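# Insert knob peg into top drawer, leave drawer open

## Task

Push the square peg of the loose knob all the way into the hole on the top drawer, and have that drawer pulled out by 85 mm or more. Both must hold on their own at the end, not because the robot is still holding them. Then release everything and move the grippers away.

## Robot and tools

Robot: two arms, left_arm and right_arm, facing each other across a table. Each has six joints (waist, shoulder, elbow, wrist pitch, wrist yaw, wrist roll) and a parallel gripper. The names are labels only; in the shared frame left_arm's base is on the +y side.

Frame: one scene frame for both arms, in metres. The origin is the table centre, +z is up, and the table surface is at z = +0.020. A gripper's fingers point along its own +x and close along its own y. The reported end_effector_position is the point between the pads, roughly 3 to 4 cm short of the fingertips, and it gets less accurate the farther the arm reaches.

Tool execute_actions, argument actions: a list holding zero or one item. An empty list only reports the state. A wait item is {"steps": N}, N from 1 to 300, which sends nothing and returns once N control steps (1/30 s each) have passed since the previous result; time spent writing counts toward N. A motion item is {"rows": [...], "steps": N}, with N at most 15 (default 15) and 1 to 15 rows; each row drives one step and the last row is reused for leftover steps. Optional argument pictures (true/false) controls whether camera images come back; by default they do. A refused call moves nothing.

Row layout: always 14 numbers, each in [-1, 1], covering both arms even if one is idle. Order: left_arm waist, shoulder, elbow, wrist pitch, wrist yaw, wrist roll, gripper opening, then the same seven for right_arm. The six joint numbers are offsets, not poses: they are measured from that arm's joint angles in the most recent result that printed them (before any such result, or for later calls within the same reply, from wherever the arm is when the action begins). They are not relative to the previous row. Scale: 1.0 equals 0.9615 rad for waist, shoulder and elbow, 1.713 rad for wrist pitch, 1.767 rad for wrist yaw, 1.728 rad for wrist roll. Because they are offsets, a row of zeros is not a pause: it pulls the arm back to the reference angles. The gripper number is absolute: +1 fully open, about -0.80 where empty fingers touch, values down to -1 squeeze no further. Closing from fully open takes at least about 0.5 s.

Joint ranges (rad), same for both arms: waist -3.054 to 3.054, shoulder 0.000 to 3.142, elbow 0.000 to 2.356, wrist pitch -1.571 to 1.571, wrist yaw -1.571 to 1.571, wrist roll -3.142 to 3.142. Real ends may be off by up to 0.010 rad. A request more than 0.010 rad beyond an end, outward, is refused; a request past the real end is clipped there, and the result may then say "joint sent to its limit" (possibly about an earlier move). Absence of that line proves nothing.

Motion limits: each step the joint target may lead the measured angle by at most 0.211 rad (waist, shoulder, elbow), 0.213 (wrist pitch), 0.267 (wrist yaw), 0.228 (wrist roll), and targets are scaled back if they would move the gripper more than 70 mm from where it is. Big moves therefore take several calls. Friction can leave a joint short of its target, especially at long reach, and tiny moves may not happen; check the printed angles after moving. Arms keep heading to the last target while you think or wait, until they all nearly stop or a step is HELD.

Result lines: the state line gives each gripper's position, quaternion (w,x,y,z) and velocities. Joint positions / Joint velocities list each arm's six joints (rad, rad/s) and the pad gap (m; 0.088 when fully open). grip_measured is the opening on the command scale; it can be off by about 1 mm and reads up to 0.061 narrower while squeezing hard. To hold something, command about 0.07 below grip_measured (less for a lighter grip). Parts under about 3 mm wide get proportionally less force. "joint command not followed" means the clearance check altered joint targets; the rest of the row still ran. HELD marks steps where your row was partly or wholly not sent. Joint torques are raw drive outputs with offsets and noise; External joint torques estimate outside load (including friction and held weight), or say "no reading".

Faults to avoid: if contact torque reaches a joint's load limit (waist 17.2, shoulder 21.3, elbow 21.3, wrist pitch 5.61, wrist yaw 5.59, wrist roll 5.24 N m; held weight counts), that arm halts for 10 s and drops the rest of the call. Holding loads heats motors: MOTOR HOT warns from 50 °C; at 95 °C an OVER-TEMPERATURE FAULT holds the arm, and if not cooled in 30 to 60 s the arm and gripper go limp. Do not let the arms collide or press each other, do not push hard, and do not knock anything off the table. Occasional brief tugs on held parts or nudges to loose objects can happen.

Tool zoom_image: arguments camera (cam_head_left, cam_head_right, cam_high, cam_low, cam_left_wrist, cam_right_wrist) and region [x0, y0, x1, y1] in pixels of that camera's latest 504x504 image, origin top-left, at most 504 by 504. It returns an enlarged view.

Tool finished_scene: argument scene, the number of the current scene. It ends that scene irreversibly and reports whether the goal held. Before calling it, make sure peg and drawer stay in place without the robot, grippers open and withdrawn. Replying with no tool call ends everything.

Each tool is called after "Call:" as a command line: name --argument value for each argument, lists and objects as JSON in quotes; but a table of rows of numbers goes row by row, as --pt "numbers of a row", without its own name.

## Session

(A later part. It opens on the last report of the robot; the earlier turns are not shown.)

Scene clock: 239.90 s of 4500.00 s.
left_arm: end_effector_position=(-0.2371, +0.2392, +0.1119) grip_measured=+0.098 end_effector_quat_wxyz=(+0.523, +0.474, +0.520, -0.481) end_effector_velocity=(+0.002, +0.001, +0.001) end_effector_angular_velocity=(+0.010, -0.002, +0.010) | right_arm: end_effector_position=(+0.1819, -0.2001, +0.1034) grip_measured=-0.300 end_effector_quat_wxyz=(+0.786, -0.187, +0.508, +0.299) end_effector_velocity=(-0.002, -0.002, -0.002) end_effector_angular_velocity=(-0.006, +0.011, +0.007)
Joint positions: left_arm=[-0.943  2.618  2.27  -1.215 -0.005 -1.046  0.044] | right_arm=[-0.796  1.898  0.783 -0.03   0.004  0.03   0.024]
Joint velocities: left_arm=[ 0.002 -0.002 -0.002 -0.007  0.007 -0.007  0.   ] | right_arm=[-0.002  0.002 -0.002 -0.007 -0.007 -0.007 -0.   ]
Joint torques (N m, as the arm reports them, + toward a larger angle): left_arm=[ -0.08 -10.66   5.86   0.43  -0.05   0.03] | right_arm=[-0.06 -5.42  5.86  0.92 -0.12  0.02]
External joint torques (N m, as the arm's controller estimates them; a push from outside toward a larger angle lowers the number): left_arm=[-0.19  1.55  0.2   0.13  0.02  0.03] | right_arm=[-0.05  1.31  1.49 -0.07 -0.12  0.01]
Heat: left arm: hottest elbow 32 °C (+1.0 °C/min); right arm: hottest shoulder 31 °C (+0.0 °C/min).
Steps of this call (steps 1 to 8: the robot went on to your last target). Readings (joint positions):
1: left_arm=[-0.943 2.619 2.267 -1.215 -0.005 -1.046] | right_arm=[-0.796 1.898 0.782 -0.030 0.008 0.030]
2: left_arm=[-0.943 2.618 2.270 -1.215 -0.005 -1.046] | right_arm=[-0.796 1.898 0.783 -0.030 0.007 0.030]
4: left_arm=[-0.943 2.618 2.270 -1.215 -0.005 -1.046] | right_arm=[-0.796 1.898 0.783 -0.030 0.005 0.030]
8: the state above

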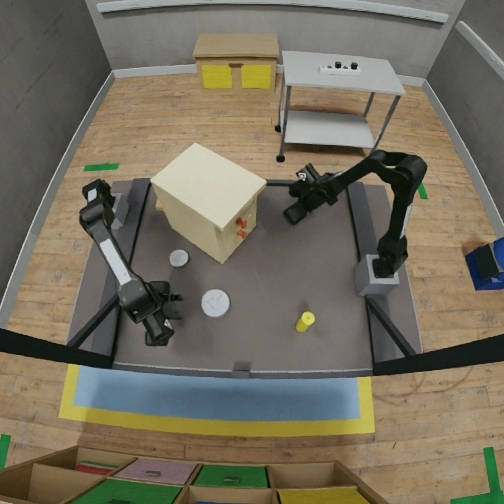

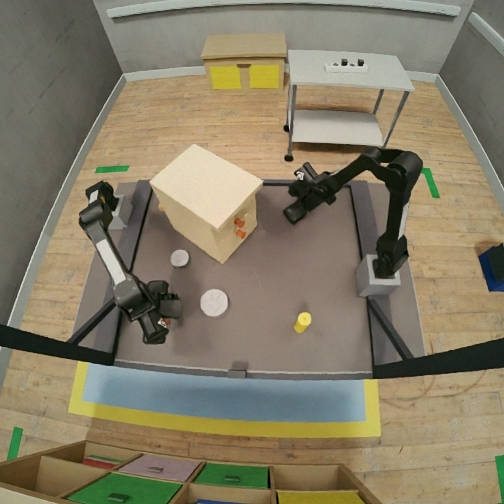

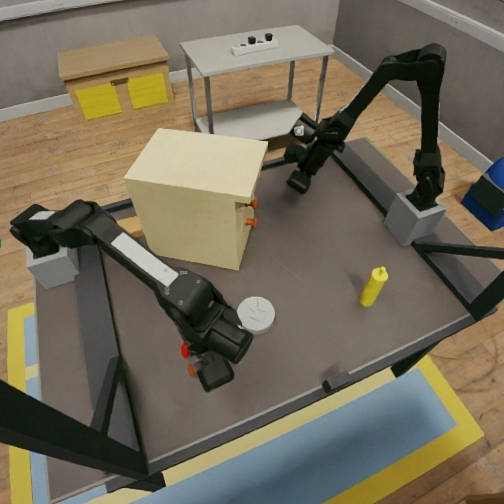

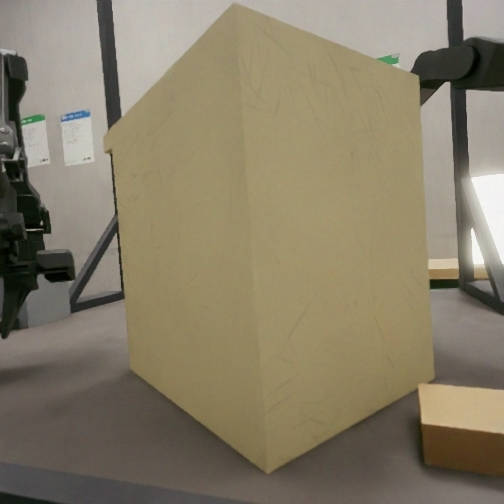

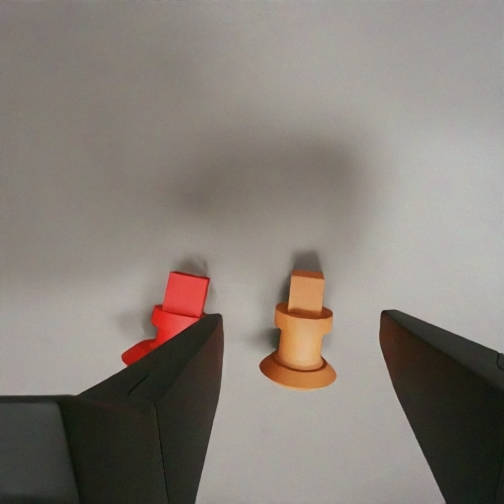

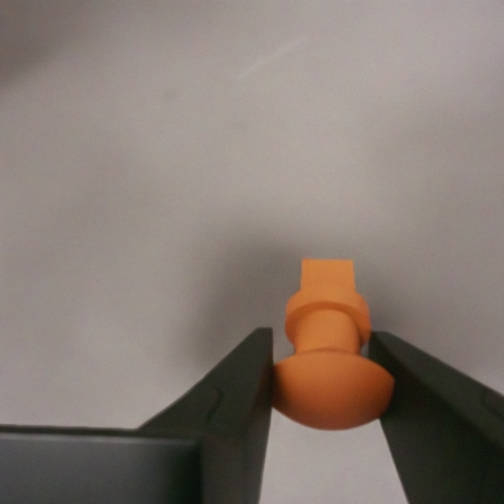

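Call:
execute_actions --actions '[{"rows":[[-0.004,0.02,0,0.03,0,0.06,-0.05,0,0.03,0,0,0,0,-0.4],[-0.004,0.03,0,0.04,0,0.06,-0.05,0,0.05,0,0,0,0,-0.4],[-0.004,0.04,0,0.05,0,0.06,-0.05,0,0.06,0,0,0,0,-0.4],[-0.004,0.06,-0.012,0.063,0,0.06,-0.05,0,0.08,0,0,0,0,-0.4],[-0.004,0.08,-0.012,0.063,0,0.06,-0.05,0,0.1,0,0,0,0,-0.4],[-0.004,0.105,-0.012,0.063,0,0.06,-0.05,0,0.115,0,0.01,0,0,-0.4]]}]'

Scene clock: 252.97 s of 4500.00 s.
left_arm: end_effector_position=(-0.2450, +0.2343, +0.0667) grip_measured=-0.047 end_effector_quat_wxyz=(+0.497, +0.496, +0.497, -0.510) end_effector_velocity=(-0.004, +0.001, +0.002) end_effector_angular_velocity=(-0.013, +0.006, +0.000) | right_arm: end_effector_position=(+0.1731, -0.2082, +0.0735) grip_measured=-0.300 end_effector_quat_wxyz=(+0.765, -0.200, +0.539, +0.290) end_effector_velocity=(-0.002, -0.004, -0.002) end_effector_angular_velocity=(-0.026, +0.006, +0.016)
Joint positions: left_arm=[-0.944  2.707  2.263 -1.108 -0.004 -0.946  0.037] | right_arm=[-0.796  1.992  0.783 -0.015  0.003  0.03   0.024]
Joint velocities: left_arm=[-0.007 -0.002  0.002  0.007 -0.007 -0.007 -0.001] | right_arm=[-0.002  0.002  0.002 -0.022  0.007 -0.022 -0.   ]
Joint torques (N m, as the arm reports them, + toward a larger angle): left_arm=[-0.24 -9.44  4.93  0.38 -0.08  0.13] | right_arm=[ 0.   -4.43  4.39  0.79  0.01  0.01]
External joint torques (N m, as the arm's controller estimates them; a push from outside toward a larger angle lowers the number): left_arm=[-0.26  2.72 -0.59  0.15 -0.02  0.13] | right_arm=[ 0.05  2.5   0.45 -0.1   0.01  0.01]
Heat: left arm: hottest shoulder 34 °C (+3.0 °C/min); right arm: hottest shoulder 31 °C (-1.0 °C/min).
Steps of this call (steps 1 to 15: the robot went on to your last target; steps 16 to 90: nothing new was sent; then 9.57 s passed at rest; steps 91 to 105: all 15 steps of this action). Readings (joint positions):
91: left_arm=[-0.943 2.618 2.270 -1.212 -0.005 -1.030] | right_arm=[-0.796 1.900 0.783 -0.030 0.003 0.030]
92: left_arm=[-0.943 2.619 2.270 -1.196 -0.005 -1.003] | right_arm=[-0.796 1.905 0.783 -0.029 0.003 0.030]
94: left_arm=[-0.943 2.626 2.270 -1.156 -0.005 -0.972] | right_arm=[-0.796 1.926 0.784 -0.029 0.003 0.030]
98: left_arm=[-0.944 2.667 2.270 -1.119 -0.005 -0.952] | right_arm=[-0.796 1.985 0.783 -0.026 0.003 0.030]
105: the state above

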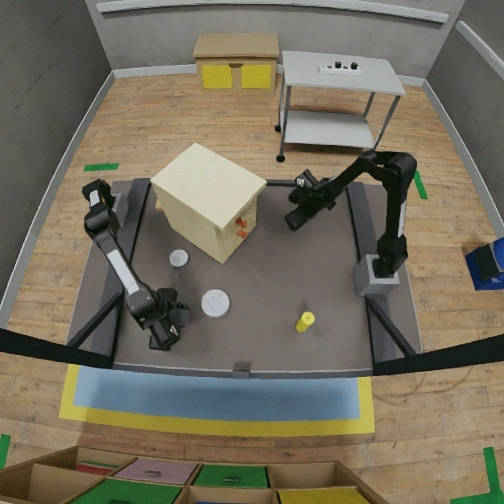

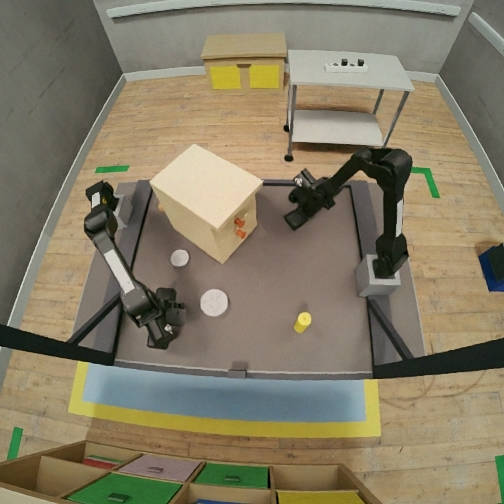

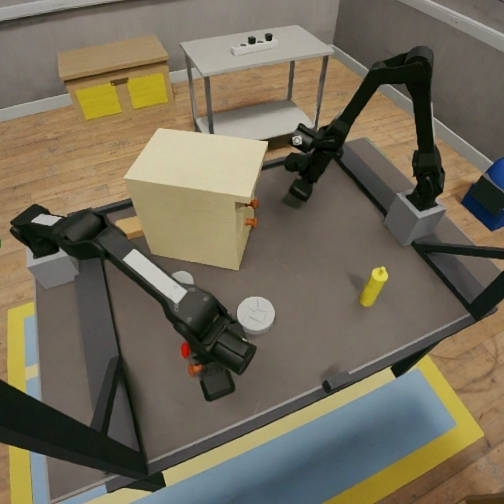

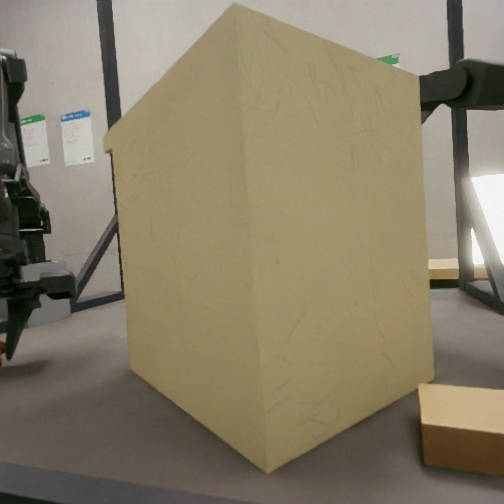

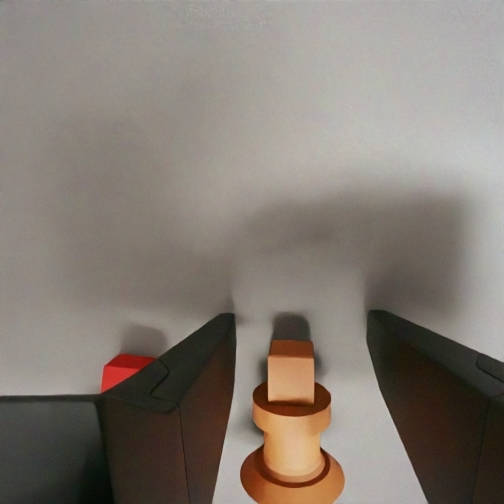

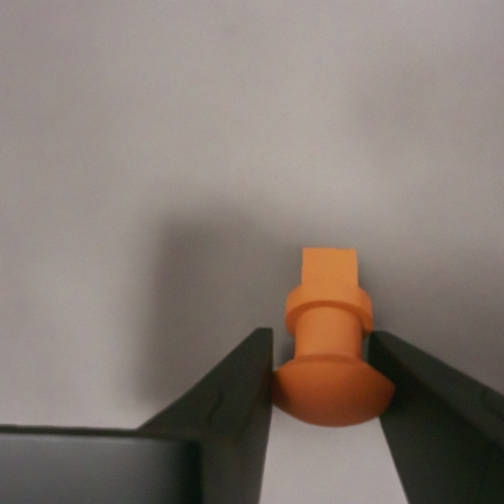

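Call:
execute_actions --actions '[{"rows":[[-0.008,0.02,0,-0.009,0,0,-0.25,0,0,0,0,0,0,0.2]]}]'

Scene clock: 257.20 s of 4500.00 s.
left_arm: end_effector_position=(-0.2441, +0.2383, +0.0661) grip_measured=-0.246 end_effector_quat_wxyz=(+0.497, +0.503, +0.494, -0.506) end_effector_velocity=(-0.003, +0.004, -0.002) end_effector_angular_velocity=(+0.005, +0.006, -0.000) | right_arm: end_effector_position=(+0.1732, -0.2082, +0.0735) grip_measured=+0.194 end_effector_quat_wxyz=(+0.765, -0.200, +0.538, +0.290) end_effector_velocity=(+0.002, -0.001, +0.001) end_effector_angular_velocity=(-0.002, -0.012, +0.002)
Joint positions: left_arm=[-0.949  2.709  2.262 -1.12  -0.004 -0.946  0.027] | right_arm=[-0.796  1.992  0.783 -0.015  0.003  0.03   0.049]
Joint velocities: left_arm=[-0.007  0.002 -0.002  0.007  0.007 -0.007 -0.001] | right_arm=[-0.002 -0.002 -0.002  0.007  0.007 -0.007  0.001]
Joint torques (N m, as the arm reports them, + toward a larger angle): left_arm=[-0.21 -8.92  5.69  0.21 -0.03  0.01] | right_arm=[ 0.   -5.94  4.35  0.65 -0.01  0.02]
External joint torques (N m, as the arm's controller estimates them; a push from outside toward a larger angle lowers the number): left_arm=[-0.1   3.53  0.11 -0.09  0.02  0.01] | right_arm=[ 0.01  0.95  0.44 -0.23 -0.01  0.01]
Heat: left arm: hottest shoulder 35 °C (+4.0 °C/min); right arm: hottest shoulder 30 °C (-2.0 °C/min).
Steps of this call (steps 1 to 15: the robot went on to your last target; steps 16 to 90: nothing new was sent; then 0.73 s passed at rest; steps 91 to 105: all 15 steps of this action). Readings (joint positions):
91: left_arm=[-0.944 2.708 2.262 -1.107 -0.004 -0.946] | right_arm=[-0.796 1.992 0.783 -0.015 0.003 0.030]
92: left_arm=[-0.945 2.708 2.262 -1.110 -0.004 -0.946] | right_arm=[-0.796 1.992 0.783 -0.015 0.003 0.030]
94: left_arm=[-0.946 2.708 2.262 -1.116 -0.004 -0.946] | right_arm=[-0.796 1.992 0.783 -0.015 0.003 0.030]
98: left_arm=[-0.949 2.709 2.262 -1.119 -0.004 -0.946] | right_arm=[-0.796 1.992 0.783 -0.015 0.003 0.030]
105: the state above

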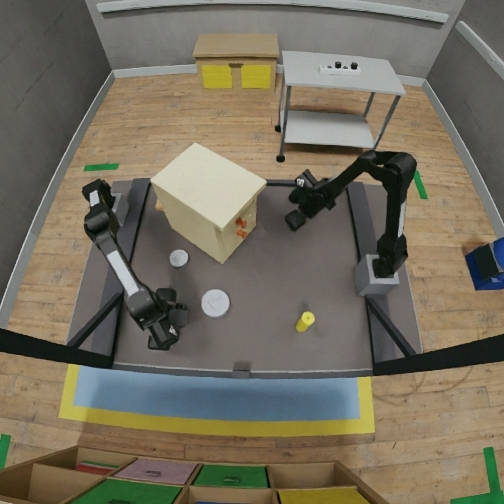

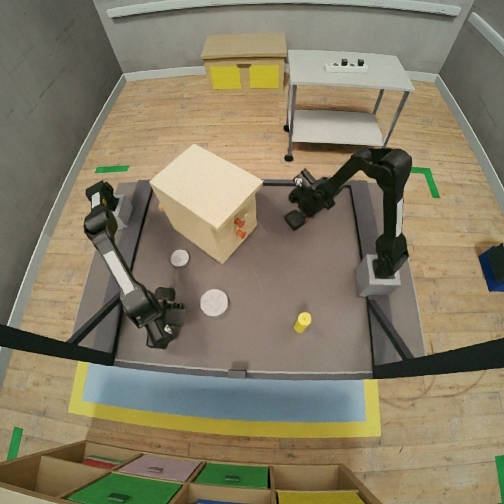

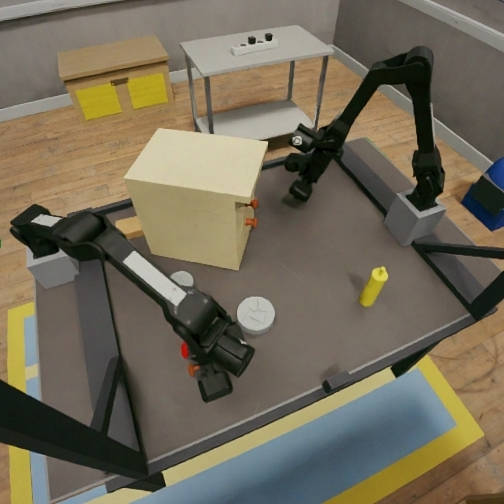

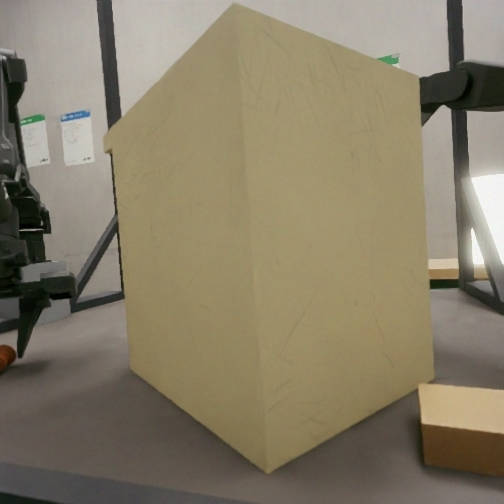

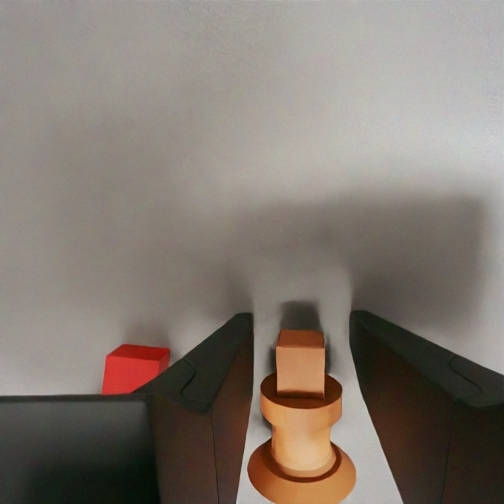

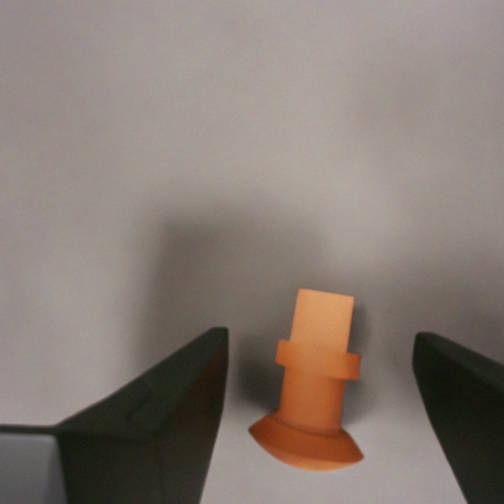

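Call:
execute_actions --actions '[{"rows":[[0,-0.005,0,0,0,0,-0.45,0,-0.6,-0.3,0,0,0,0.3],[0,-0.005,0,0,0,0,-0.45,0,-0.6,-0.3,0,0,0,0.3],[0,-0.005,0,0,0,0,-0.5,0,-0.6,-0.3,0,0,0,0.3],[0,-0.005,0,0,0,0,-0.7,0,-0.6,-0.3,0,0,0,0.3]]}]' --pictures false

Call:
execute_actions --actions '[{"rows":[[0,-0.42,-0.135,-0.158,0,0,-0.7,0.975,-0.2,0,0,0,0,0.3]]}]' --pictures false

Call:
execute_actions --actions '[{"steps":10}]' --pictures false

Call:
execute_actions --actions '[{"rows":[[0.155,0,0,0,0,1,-0.7,0,0.3,0,0.797,0,0,0.3]]}]' --pictures false

Call:
execute_actions --actions '[{"steps":15}]' --pictures false

Scene clock: 283.43 s of 4500.00 s.
left_arm: end_effector_position=(-0.2441, +0.2383, +0.0661) grip_measured=-0.615 end_effector_quat_wxyz=(+0.497, +0.503, +0.494, -0.506) end_effector_velocity=(+0.004, +0.003, +0.001) end_effector_angular_velocity=(+0.007, -0.022, +0.005) | right_arm: end_effector_position=(+0.1458, -0.2336, +0.1728) grip_measured=+0.297 end_effector_quat_wxyz=(+0.834, -0.153, +0.423, +0.319) end_effector_velocity=(-0.017, -0.015, -0.020) end_effector_angular_velocity=(-0.060, +0.067, +0.008)
Joint positions: left_arm=[-0.949  2.709  2.262 -1.12  -0.004 -0.946  0.009] | right_arm=[-0.796  1.425  0.505 -0.012  0.003  0.03   0.054]
Joint velocities: left_arm=[-0.002 -0.002 -0.002 -0.022 -0.007 -0.007 -0.   ] | right_arm=[-0.002 -0.002 -0.042 -0.051 -0.007 -0.007 -0.   ]
Joint torques (N m, as the arm reports them, + toward a larger angle): left_arm=[  0.08 -10.86   5.66   0.39  -0.07   0.01] | right_arm=[ 0.   -4.27  5.26  0.88 -0.01  0.02]
External joint torques (N m, as the arm's controller estimates them; a push from outside toward a larger angle lowers the number): left_arm=[ 0.08  1.57  0.11  0.11 -0.02  0.01] | right_arm=[ 0.01 -0.06 -0.01 -0.36  0.    0.02]
Heat: left arm: hottest shoulder 38 °C (+6.0 °C/min); right arm: hottest shoulder 31 °C (-1.0 °C/min).
Steps of this call (steps 1 to 15: the robot went on to your last target; steps 16 to 220: nothing new was sent; then 18.40 s passed at rest; steps 221 to 235: all 15 steps of this action). Readings (joint positions):
221: left_arm=[-0.949 2.709 2.262 -1.120 -0.004 -0.946] | right_arm=[-0.796 1.971 0.762 -0.003 0.003 0.030]
222: left_arm=[-0.949 2.709 2.262 -1.120 -0.004 -0.946] | right_arm=[-0.796 1.926 0.713 -0.001 0.003 0.030]
224: left_arm=[-0.949 2.709 2.262 -1.120 -0.004 -0.946] | right_arm=[-0.796 1.800 0.598 -0.017 0.003 0.030]
228: left_arm=[-0.949 2.709 2.262 -1.120 -0.004 -0.946] | right_arm=[-0.796 1.588 0.502 -0.026 0.003 0.030]
235: the state above

Scene clock: 283.93 s of 4500.00 s.
left_arm: end_effector_position=(-0.2004, +0.2687, +0.2306) grip_measured=-0.615 end_effector_quat_wxyz=(+0.494, +0.489, +0.497, -0.520) end_effector_velocity=(+0.010, +0.007, +0.002) end_effector_angular_velocity=(+0.020, -0.042, -0.009) | right_arm: end_effector_position=(-0.0760, -0.1252, +0.2286) grip_measured=+0.297 end_effector_quat_wxyz=(+0.667, -0.246, +0.267, +0.650) end_effector_velocity=(-0.517, +0.003, -0.001) end_effector_angular_velocity=(-0.012, +0.038, +1.664)
Joint positions: left_arm=[-0.949  2.289  2.147 -1.385 -0.004 -0.946  0.009] | right_arm=[ 0.015  1.241  0.509 -0.011  0.004  0.03   0.054]
Joint velocities: left_arm=[-0.002 -0.007 -0.002 -0.051 -0.007  0.007 -0.   ] | right_arm=[ 1.59  -0.012 -0.002 -0.022 -0.081 -0.022 -0.   ]
Joint torques (N m, as the arm reports them, + toward a larger angle): left_arm=[ 0.08 -7.41  3.94  0.27 -0.03  0.01] | right_arm=[-0.73 -3.93  6.39  1.11  0.07  0.02]
External joint torques (N m, as the arm's controller estimates them; a push from outside toward a larger angle lowers the number): left_arm=[ 0.08  1.16 -0.6  -0.1   0.02  0.01] | right_arm=[ 0.09 -0.09  0.53 -0.28 -0.11  0.  ]
Heat: left arm: hottest shoulder 38 °C (+6.1 °C/min); right arm: hottest shoulder 31 °C (-1.0 °C/min).
Steps of this call (steps 1 to 15: all 15 steps of this action). Readings (joint positions):
1: left_arm=[-0.949 2.692 2.250 -1.124 -0.004 -0.946] | right_arm=[-0.785 1.410 0.503 -0.016 0.013 0.030]
2: left_arm=[-0.949 2.665 2.220 -1.183 -0.004 -0.946] | right_arm=[-0.740 1.380 0.498 -0.024 0.015 0.030]
4: left_arm=[-0.949 2.601 2.172 -1.287 -0.004 -0.946] | right_arm=[-0.629 1.306 0.496 -0.014 0.007 0.030]
8: left_arm=[-0.949 2.450 2.148 -1.350 -0.004 -0.946] | right_arm=[-0.392 1.242 0.509 -0.008 0.006 0.030]
15: the state above

Scene clock: 284.27 s of 4500.00 s.
left_arm: end_effector_position=(-0.1982, +0.2701, +0.2247) grip_measured=-0.615 end_effector_quat_wxyz=(+0.495, +0.496, +0.496, -0.513) end_effector_velocity=(+0.005, +0.004, -0.001) end_effector_angular_velocity=(+0.009, -0.026, +0.005) | right_arm: end_effector_position=(-0.1148, -0.1271, +0.2287) grip_measured=+0.297 end_effector_quat_wxyz=(+0.626, -0.261, +0.252, +0.690) end_effector_velocity=(-0.006, -0.002, -0.001) end_effector_angular_velocity=(-0.007, -0.001, +0.027)
Joint positions: left_arm=[-0.949  2.297  2.137 -1.388 -0.004 -0.946  0.009] | right_arm=[ 0.136  1.241  0.509 -0.011  0.001  0.03   0.054]
Joint velocities: left_arm=[-0.002 -0.002 -0.007 -0.022 -0.007 -0.007  0.   ] | right_arm=[ 0.017 -0.002 -0.002 -0.007 -0.007 -0.007 -0.   ]
Joint torques (N m, as the arm reports them, + toward a larger angle): left_arm=[-0.08 -8.3   5.13  0.28 -0.04 -0.04] | right_arm=[ 0.31 -3.88  6.37  1.11  0.1   0.02]
External joint torques (N m, as the arm's controller estimates them; a push from outside toward a larger angle lowers the number): left_arm=[-0.16  2.38 -0.51 -0.03  0.03 -0.04] | right_arm=[ 0.33 -0.17  0.28 -0.36  0.1   0.01]
Heat: left arm: hottest shoulder 38 °C (+6.1 °C/min); right arm: hottest shoulder 31 °C (-1.0 °C/min).
Steps of this call (steps 1 to 10: the robot went on to your last target). Readings (joint positions):
1: left_arm=[-0.949 2.289 2.146 -1.385 -0.004 -0.946] | right_arm=[0.062 1.241 0.509 -0.011 0.000 0.030]
2: left_arm=[-0.949 2.291 2.143 -1.385 -0.004 -0.946] | right_arm=[0.095 1.241 0.509 -0.011 -0.002 0.030]
4: left_arm=[-0.949 2.296 2.138 -1.388 -0.004 -0.946] | right_arm=[0.124 1.241 0.509 -0.011 -0.002 0.030]
8: left_arm=[-0.949 2.297 2.137 -1.388 -0.004 -0.946] | right_arm=[0.134 1.241 0.509 -0.011 0.001 0.030]
10: the state above

Scene clock: 284.77 s of 4500.00 s.
left_arm: end_effector_position=(-0.1555, +0.2177, +0.2247) grip_measured=-0.615 end_effector_quat_wxyz=(+0.273, +0.647, +0.265, -0.661) end_effector_velocity=(-0.021, +0.029, +0.002) end_effector_angular_velocity=(-0.051, -0.081, -1.947) | right_arm: end_effector_position=(-0.1242, -0.0437, +0.2927) grip_measured=+0.297 end_effector_quat_wxyz=(+0.665, -0.057, +0.071, +0.741) end_effector_velocity=(-0.010, +0.065, +0.363) end_effector_angular_velocity=(+1.684, +0.170, +0.023)
Joint positions: left_arm=[-0.799  2.297  2.137 -1.388 -0.004 -0.022  0.009] | right_arm=[0.136 1.524 0.503 0.841 0.001 0.03  0.054]
Joint velocities: left_arm=[-0.095 -0.002  0.002 -0.022 -0.051  1.853 -0.   ] | right_arm=[-0.002 -0.002 -0.002  1.692 -0.022 -0.022 -0.   ]
Joint torques (N m, as the arm reports them, + toward a larger angle): left_arm=[ 0.41 -9.13  5.74  0.45  0.02  0.1 ] | right_arm=[-0.04 -3.91  7.    1.77  0.    0.02]
External joint torques (N m, as the arm's controller estimates them; a push from outside toward a larger angle lowers the number): left_arm=[-0.26  1.61  0.04  0.1   0.08  0.1 ] | right_arm=[-0.05  1.32  1.57  0.05  0.    0.01]
Heat: left arm: hottest shoulder 38 °C (+6.0 °C/min); right arm: hottest shoulder 31 °C (-1.0 °C/min).
Steps of this call (steps 1 to 15: all 15 steps of this action). Readings (joint positions):
1: left_arm=[-0.944 2.297 2.137 -1.388 -0.001 -0.907] | right_arm=[0.136 1.263 0.508 0.017 0.001 0.030]
2: left_arm=[-0.928 2.297 2.137 -1.388 0.002 -0.838] | right_arm=[0.136 1.310 0.510 0.094 0.001 0.030]
4: left_arm=[-0.870 2.297 2.137 -1.388 0.002 -0.714] | right_arm=[0.136 1.422 0.518 0.209 0.001 0.030]
8: left_arm=[-0.781 2.297 2.137 -1.388 -0.004 -0.463] | right_arm=[0.136 1.519 0.503 0.428 0.001 0.030]
15: the state above

Scene clock: 285.27 s of 4500.00 s.
left_arm: end_effector_position=(-0.1565, +0.2189, +0.2247) grip_measured=-0.615 end_effector_quat_wxyz=(+0.007, +0.702, -0.006, -0.712) end_effector_velocity=(+0.004, +0.004, -0.002) end_effector_angular_velocity=(+0.009, -0.030, -0.288) | right_arm: end_effector_position=(-0.1233, -0.0512, +0.4024) grip_measured=+0.297 end_effector_quat_wxyz=(+0.656, +0.131, -0.098, +0.736) end_effector_velocity=(+0.000, -0.004, +0.006) end_effector_angular_velocity=(+0.033, -0.006, +0.002)
Joint positions: left_arm=[-0.803  2.297  2.137 -1.388 -0.004  0.753  0.009] | right_arm=[0.136 1.524 0.506 1.346 0.001 0.03  0.054]
Joint velocities: left_arm=[-0.002  0.002 -0.002 -0.022 -0.007  0.286 -0.   ] | right_arm=[-0.002 -0.002 -0.007  0.037 -0.007 -0.007 -0.   ]
Joint torques (N m, as the arm reports them, + toward a larger angle): left_arm=[ 0.2  -9.1   5.7   0.48  0.05  0.1 ] | right_arm=[-0.02 -3.75  6.45  1.5   0.    0.02]
External joint torques (N m, as the arm's controller estimates them; a push from outside toward a larger angle lowers the number): left_arm=[0.25 1.63 0.01 0.14 0.02 0.09] | right_arm=[-0.03  1.02  1.32  0.04  0.    0.01]
Heat: left arm: hottest shoulder 39 °C (+7.1 °C/min); right arm: hottest shoulder 31 °C (-1.0 °C/min).
Steps of this call (steps 1 to 15: the robot went on to your last target). Readings (joint positions):
1: left_arm=[-0.802 2.297 2.137 -1.388 -0.004 0.041] | right_arm=[0.136 1.524 0.503 0.900 0.001 0.030]
2: left_arm=[-0.803 2.297 2.137 -1.388 -0.004 0.103] | right_arm=[0.136 1.524 0.503 0.959 0.001 0.030]
4: left_arm=[-0.803 2.297 2.137 -1.388 -0.004 0.229] | right_arm=[0.136 1.524 0.503 1.075 0.001 0.030]
8: left_arm=[-0.803 2.297 2.137 -1.388 -0.004 0.481] | right_arm=[0.136 1.524 0.504 1.283 0.001 0.030]
15: the state above

Call:
execute_actions --actions '[{"rows":[[0,0,0,0,0,0.846,-0.7,0.008,0.95,0.61,0,0,0,0.3]]}]' --pictures false

Call:
execute_actions --actions '[{"steps":18}]'

Call:
zoom_image --camera "cam_high" --region '[170,200,330,320]'

Scene clock: 290.57 s of 4500.00 s.
left_arm: end_effector_position=(-0.1564, +0.2187, +0.2247) grip_measured=-0.615 end_effector_quat_wxyz=(-0.316, +0.627, -0.332, -0.630) end_effector_velocity=(+0.000, +0.003, -0.002) end_effector_angular_velocity=(-0.012, -0.038, -1.856) | right_arm: end_effector_position=(-0.1429, +0.1039, +0.2837) grip_measured=+0.297 end_effector_quat_wxyz=(+0.662, +0.073, -0.045, +0.744) end_effector_velocity=(-0.006, +0.051, -0.624) end_effector_angular_velocity=(-1.169, -0.158, +0.001)
Joint positions: left_arm=[-0.802  2.297  2.137 -1.388 -0.004  1.705  0.009] | right_arm=[0.141 2.252 1.073 1.349 0.001 0.03  0.054]
Joint velocities: left_arm=[-0.002  0.002 -0.002 -0.007  0.007  1.853 -0.   ] | right_arm=[-0.002  1.189  0.032 -0.022 -0.007 -0.022 -0.   ]
Joint torques (N m, as the arm reports them, + toward a larger angle): left_arm=[-0.02 -9.02  5.76  0.42  0.11  0.13] | right_arm=[ 0.22 -7.45  6.39  1.34  0.    0.02]
External joint torques (N m, as the arm's controller estimates them; a push from outside toward a larger angle lowers the number): left_arm=[0.   1.56 0.16 0.11 0.05 0.14] | right_arm=[ 0.2   1.78  1.95 -0.27  0.    0.02]
Heat: left arm: hottest shoulder 39 °C (+7.0 °C/min); right arm: hottest shoulder 31 °C (-1.0 °C/min).
Steps of this call (steps 1 to 30: the robot went on to your last target; steps 31 to 144: nothing new was sent; steps 145 to 159: all 15 steps of this action). Readings (joint positions):
145: left_arm=[-0.802 2.297 2.137 -1.388 -0.004 0.818] | right_arm=[0.136 1.547 0.524 1.357 0.001 0.030]
146: left_arm=[-0.802 2.297 2.137 -1.388 -0.004 0.886] | right_arm=[0.137 1.595 0.574 1.363 0.001 0.030]
148: left_arm=[-0.802 2.297 2.137 -1.388 -0.004 1.012] | right_arm=[0.139 1.713 0.701 1.351 0.001 0.030]
152: left_arm=[-0.802 2.297 2.137 -1.388 -0.004 1.264] | right_arm=[0.141 1.940 0.931 1.350 0.001 0.030]
159: the state above

Scene clock: 291.17 s of 4500.00 s.
left_arm: end_effector_position=(-0.1564, +0.2187, +0.2247) grip_measured=-0.615 end_effector_quat_wxyz=(-0.462, +0.528, -0.478, -0.527) end_effector_velocity=(+0.001, +0.001, +0.002) end_effector_angular_velocity=(-0.004, -0.007, -0.010) | right_arm: end_effector_position=(-0.1430, +0.1049, +0.1876) grip_measured=+0.297 end_effector_quat_wxyz=(+0.666, +0.007, +0.014, +0.746) end_effector_velocity=(+0.000, -0.000, -0.001) end_effector_angular_velocity=(-0.006, -0.008, +0.005)
Joint positions: left_arm=[-0.802  2.297  2.137 -1.388 -0.004  2.21   0.009] | right_arm=[0.141 2.441 1.087 1.345 0.001 0.03  0.054]
Joint velocities: left_arm=[-0.002 -0.002  0.002 -0.007 -0.007  0.007 -0.   ] | right_arm=[-0.002 -0.002 -0.002 -0.007 -0.007 -0.007 -0.   ]
Joint torques (N m, as the arm reports them, + toward a larger angle): left_arm=[ 0.04 -9.02  5.67  0.37  0.05  0.09] | right_arm=[ 0.32 -8.78  5.29  1.53  0.    0.02]
External joint torques (N m, as the arm's controller estimates them; a push from outside toward a larger angle lowers the number): left_arm=[0.04 1.71 0.   0.09 0.   0.09] | right_arm=[ 0.32  0.8   1.3  -0.13  0.    0.01]
Heat: left arm: hottest shoulder 39 °C (+7.1 °C/min); right arm: hottest shoulder 31 °C (+0.0 °C/min).
Steps of this call (steps 1 to 18: the robot went on to your last target). Readings (joint positions):
1: left_arm=[-0.802 2.297 2.137 -1.388 -0.004 1.768] | right_arm=[0.141 2.292 1.074 1.348 0.001 0.030]
2: left_arm=[-0.802 2.297 2.137 -1.388 -0.004 1.831] | right_arm=[0.141 2.331 1.076 1.348 0.001 0.030]
4: left_arm=[-0.802 2.297 2.137 -1.388 -0.004 1.957] | right_arm=[0.141 2.395 1.078 1.341 0.001 0.030]
8: left_arm=[-0.802 2.297 2.137 -1.388 -0.004 2.149] | right_arm=[0.141 2.441 1.078 1.337 0.001 0.030]
18: the state above

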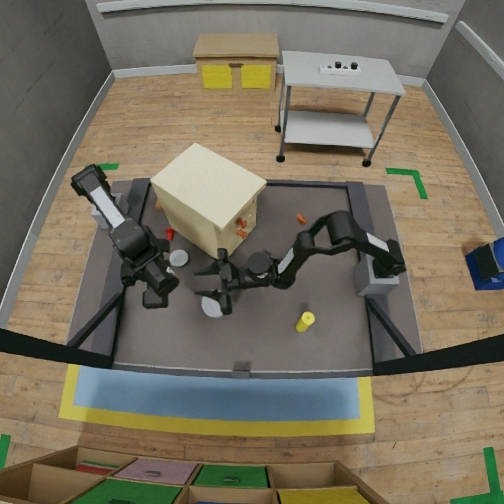

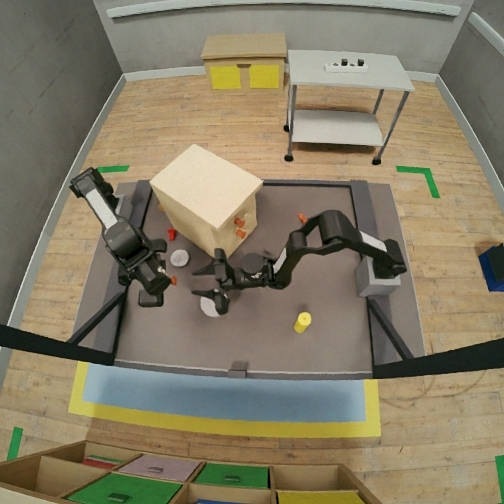

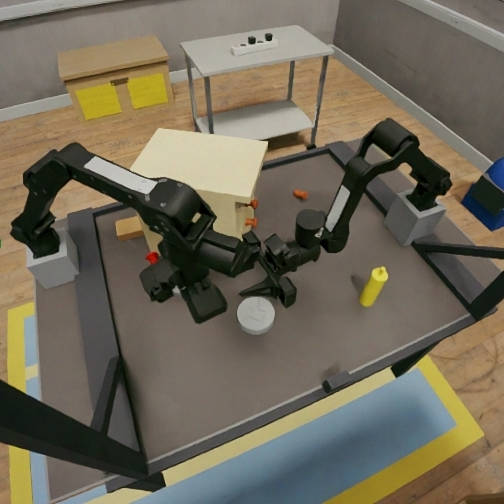

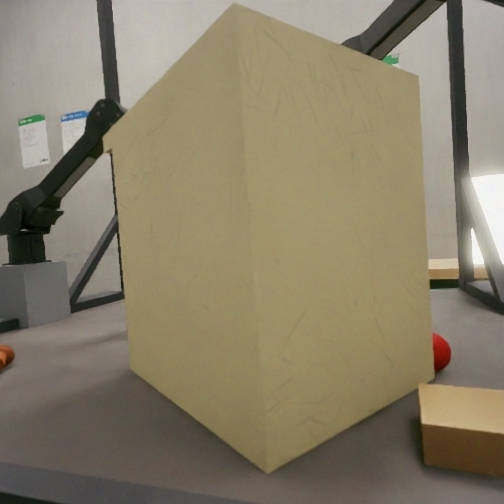

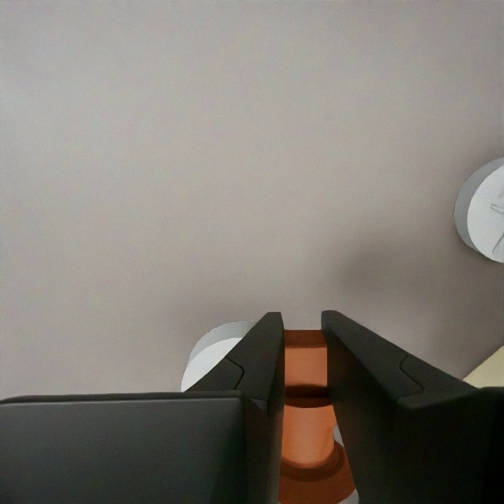

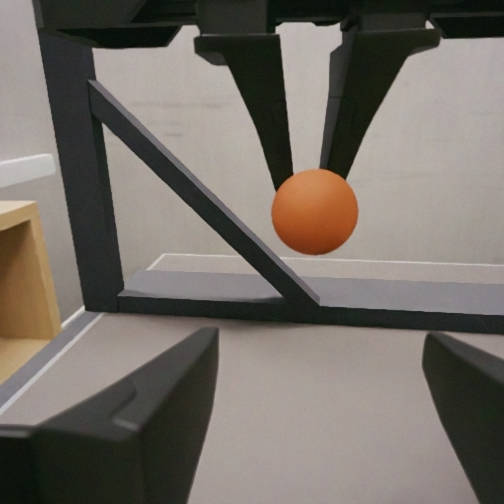

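Region (170, 200, 330, 320) of cam_high's 504x504 image, scaled by 3.150, with more detail than that image has; it fills the top 378 rows of this view, and the rest is white.

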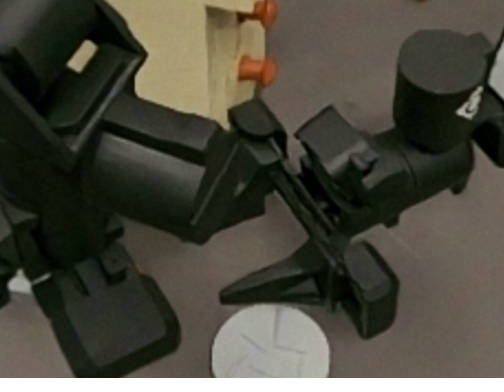

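Call:
execute_actions --actions '[{"rows":[[0,0,0,0,0,0,-0.7,-0.006,-0.04,0.1,-0.08,0,0,0.3],[0,0,0,0,0,0,-0.7,-0.006,-0.04,0.1,-0.08,0,0,0.3],[0,0,0,0,0,0,-0.7,-0.006,-0.04,0.15,-0.13,0,0,0.3],[0,0,0,0,0,0,-0.7,-0.006,-0.04,0.2,-0.17,0,0,0.3],[0,0,0,0,0,0,-0.7,-0.006,-0.04,0.25,-0.21,0,0,0.3],[0,0,0,0,0,0,-0.7,-0.006,-0.04,0.315,-0.256,0,0,0.3]]}]' --pictures false

Call:
execute_actions --actions '[{"steps":8}]'

Scene clock: 302.67 s of 4500.00 s.
left_arm: end_effector_position=(-0.1564, +0.2187, +0.2247) grip_measured=-0.615 end_effector_quat_wxyz=(-0.463, +0.528, -0.479, -0.527) end_effector_velocity=(-0.001, -0.001, +0.000) end_effector_angular_velocity=(-0.010, +0.000, +0.005) | right_arm: end_effector_position=(-0.1483, +0.1650, +0.2217) grip_measured=+0.297 end_effector_quat_wxyz=(+0.666, -0.030, +0.046, +0.744) end_effector_velocity=(+0.003, -0.003, -0.027) end_effector_angular_velocity=(-0.133, -0.023, -0.009)
Joint positions: left_arm=[-0.802  2.297  2.137 -1.388 -0.004  2.211  0.009] | right_arm=[0.138 2.406 1.383 0.916 0.001 0.03  0.054]
Joint velocities: left_arm=[-0.002 -0.002 -0.002  0.007 -0.007 -0.007 -0.   ] | right_arm=[-0.002 -0.007 -0.002 -0.139  0.007 -0.007  0.   ]
Joint torques (N m, as the arm reports them, + toward a larger angle): left_arm=[ 0.21 -9.01  5.65  0.36  0.08 -0.05] | right_arm=[ -0.29 -10.01   6.86   1.33   0.     0.02]
External joint torques (N m, as the arm's controller estimates them; a push from outside toward a larger angle lowers the number): left_arm=[ 0.21  1.65  0.    0.07  0.03 -0.05] | right_arm=[-0.27  0.73  1.49 -0.43  0.    0.01]
Heat: left arm: hottest shoulder 40 °C (+8.0 °C/min); right arm: hottest shoulder 33 °C (+2.0 °C/min).
Steps of this call (steps 1 to 15: the robot went on to your last target; steps 16 to 270: nothing new was sent; then 2.00 s passed at rest; steps 271 to 285: all 15 steps of this action). Readings (joint positions):
271: left_arm=[-0.802 2.297 2.137 -1.388 -0.004 2.211] | right_arm=[0.141 2.438 1.095 1.329 0.001 0.030]
272: left_arm=[-0.802 2.297 2.137 -1.388 -0.004 2.211] | right_arm=[0.141 2.436 1.115 1.280 0.001 0.030]
274: left_arm=[-0.802 2.297 2.137 -1.388 -0.004 2.211] | right_arm=[0.140 2.434 1.169 1.193 0.001 0.030]
278: left_arm=[-0.802 2.297 2.137 -1.388 -0.004 2.211] | right_arm=[0.139 2.429 1.326 0.988 0.001 0.030]
285: the state above

Scene clock: 302.93 s of 4500.00 s.
left_arm: end_effector_position=(-0.1564, +0.2187, +0.2247) grip_measured=-0.615 end_effector_quat_wxyz=(-0.463, +0.528, -0.479, -0.527) end_effector_velocity=(+0.003, -0.000, -0.002) end_effector_angular_velocity=(+0.003, -0.014, +0.025) | right_arm: end_effector_position=(-0.1483, +0.1648, +0.2200) grip_measured=+0.297 end_effector_quat_wxyz=(+0.666, -0.033, +0.049, +0.744) end_effector_velocity=(-0.002, -0.001, +0.002) end_effector_angular_velocity=(-0.004, +0.009, +0.019)
Joint positions: left_arm=[-0.802  2.297  2.137 -1.388 -0.004  2.211  0.009] | right_arm=[0.138 2.406 1.383 0.908 0.001 0.03  0.054]
Joint velocities: left_arm=[ 0.002  0.002 -0.002 -0.007 -0.007 -0.022 -0.   ] | right_arm=[-0.002 -0.007 -0.002 -0.007 -0.022  0.007 -0.   ]
Joint torques (N m, as the arm reports them, + toward a larger angle): left_arm=[-0.05 -8.86  5.67  0.44  0.07 -0.08] | right_arm=[ -0.29 -10.01   6.97   1.43   0.     0.02]
External joint torques (N m, as the arm's controller estimates them; a push from outside toward a larger angle lowers the number): left_arm=[-0.12  1.69  0.07  0.14  0.02 -0.08] | right_arm=[-0.37  0.85  1.53 -0.28  0.    0.01]
Heat: left arm: hottest shoulder 40 °C (+8.1 °C/min); right arm: hottest shoulder 33 °C (+2.0 °C/min).
Steps of this call (steps 1 to 8: the robot went on to your last target). Readings (joint positions):
1: left_arm=[-0.802 2.297 2.137 -1.388 -0.004 2.211] | right_arm=[0.138 2.406 1.383 0.911 0.001 0.030]
2: left_arm=[-0.802 2.297 2.137 -1.388 -0.004 2.211] | right_arm=[0.138 2.406 1.383 0.908 0.001 0.030]
4: left_arm=[-0.802 2.297 2.137 -1.388 -0.004 2.211] | right_arm=[0.138 2.406 1.383 0.908 0.001 0.030]
8: the state above

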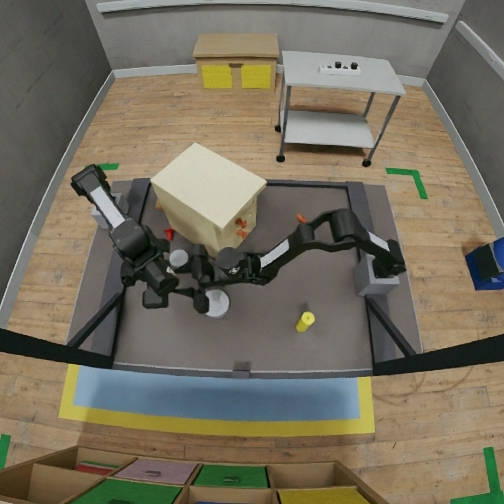

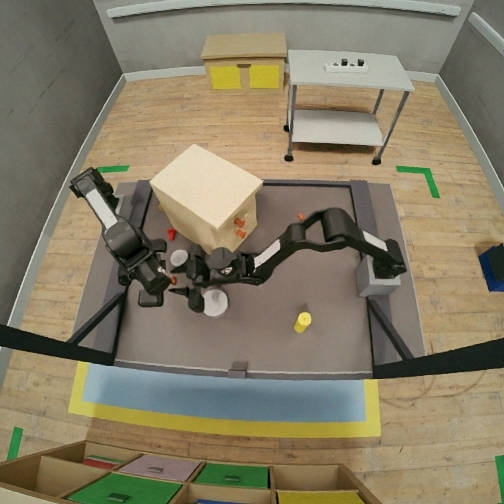

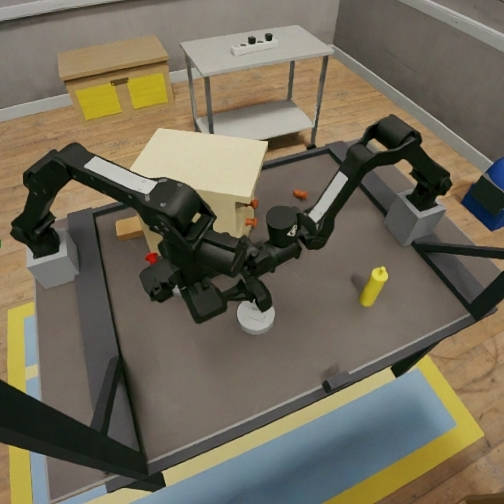

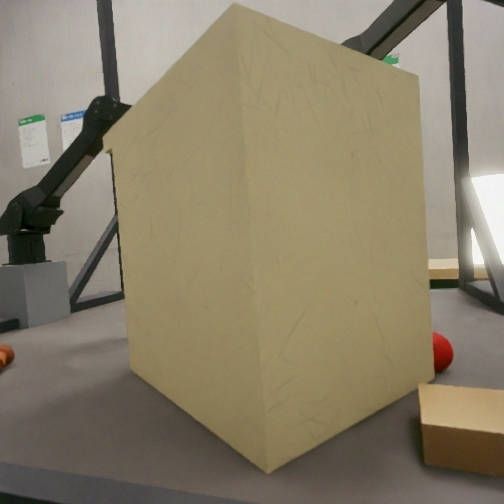

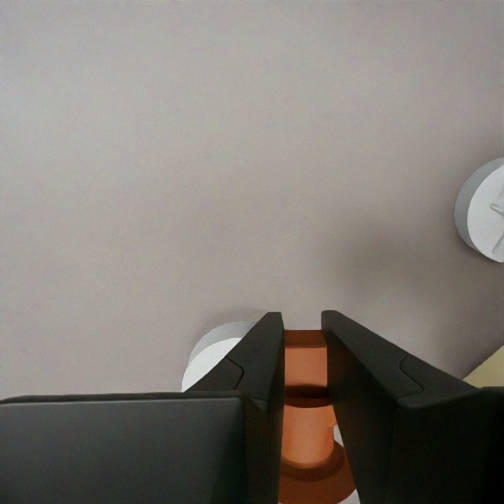

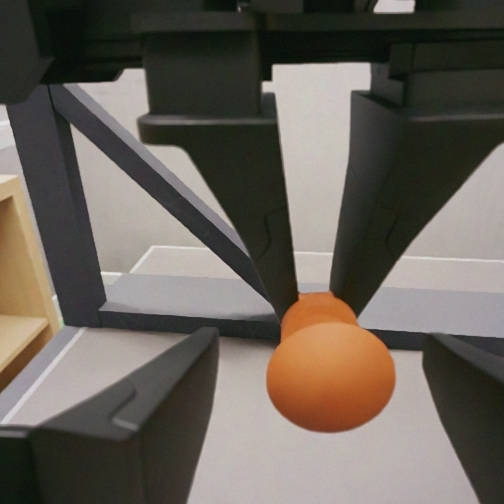

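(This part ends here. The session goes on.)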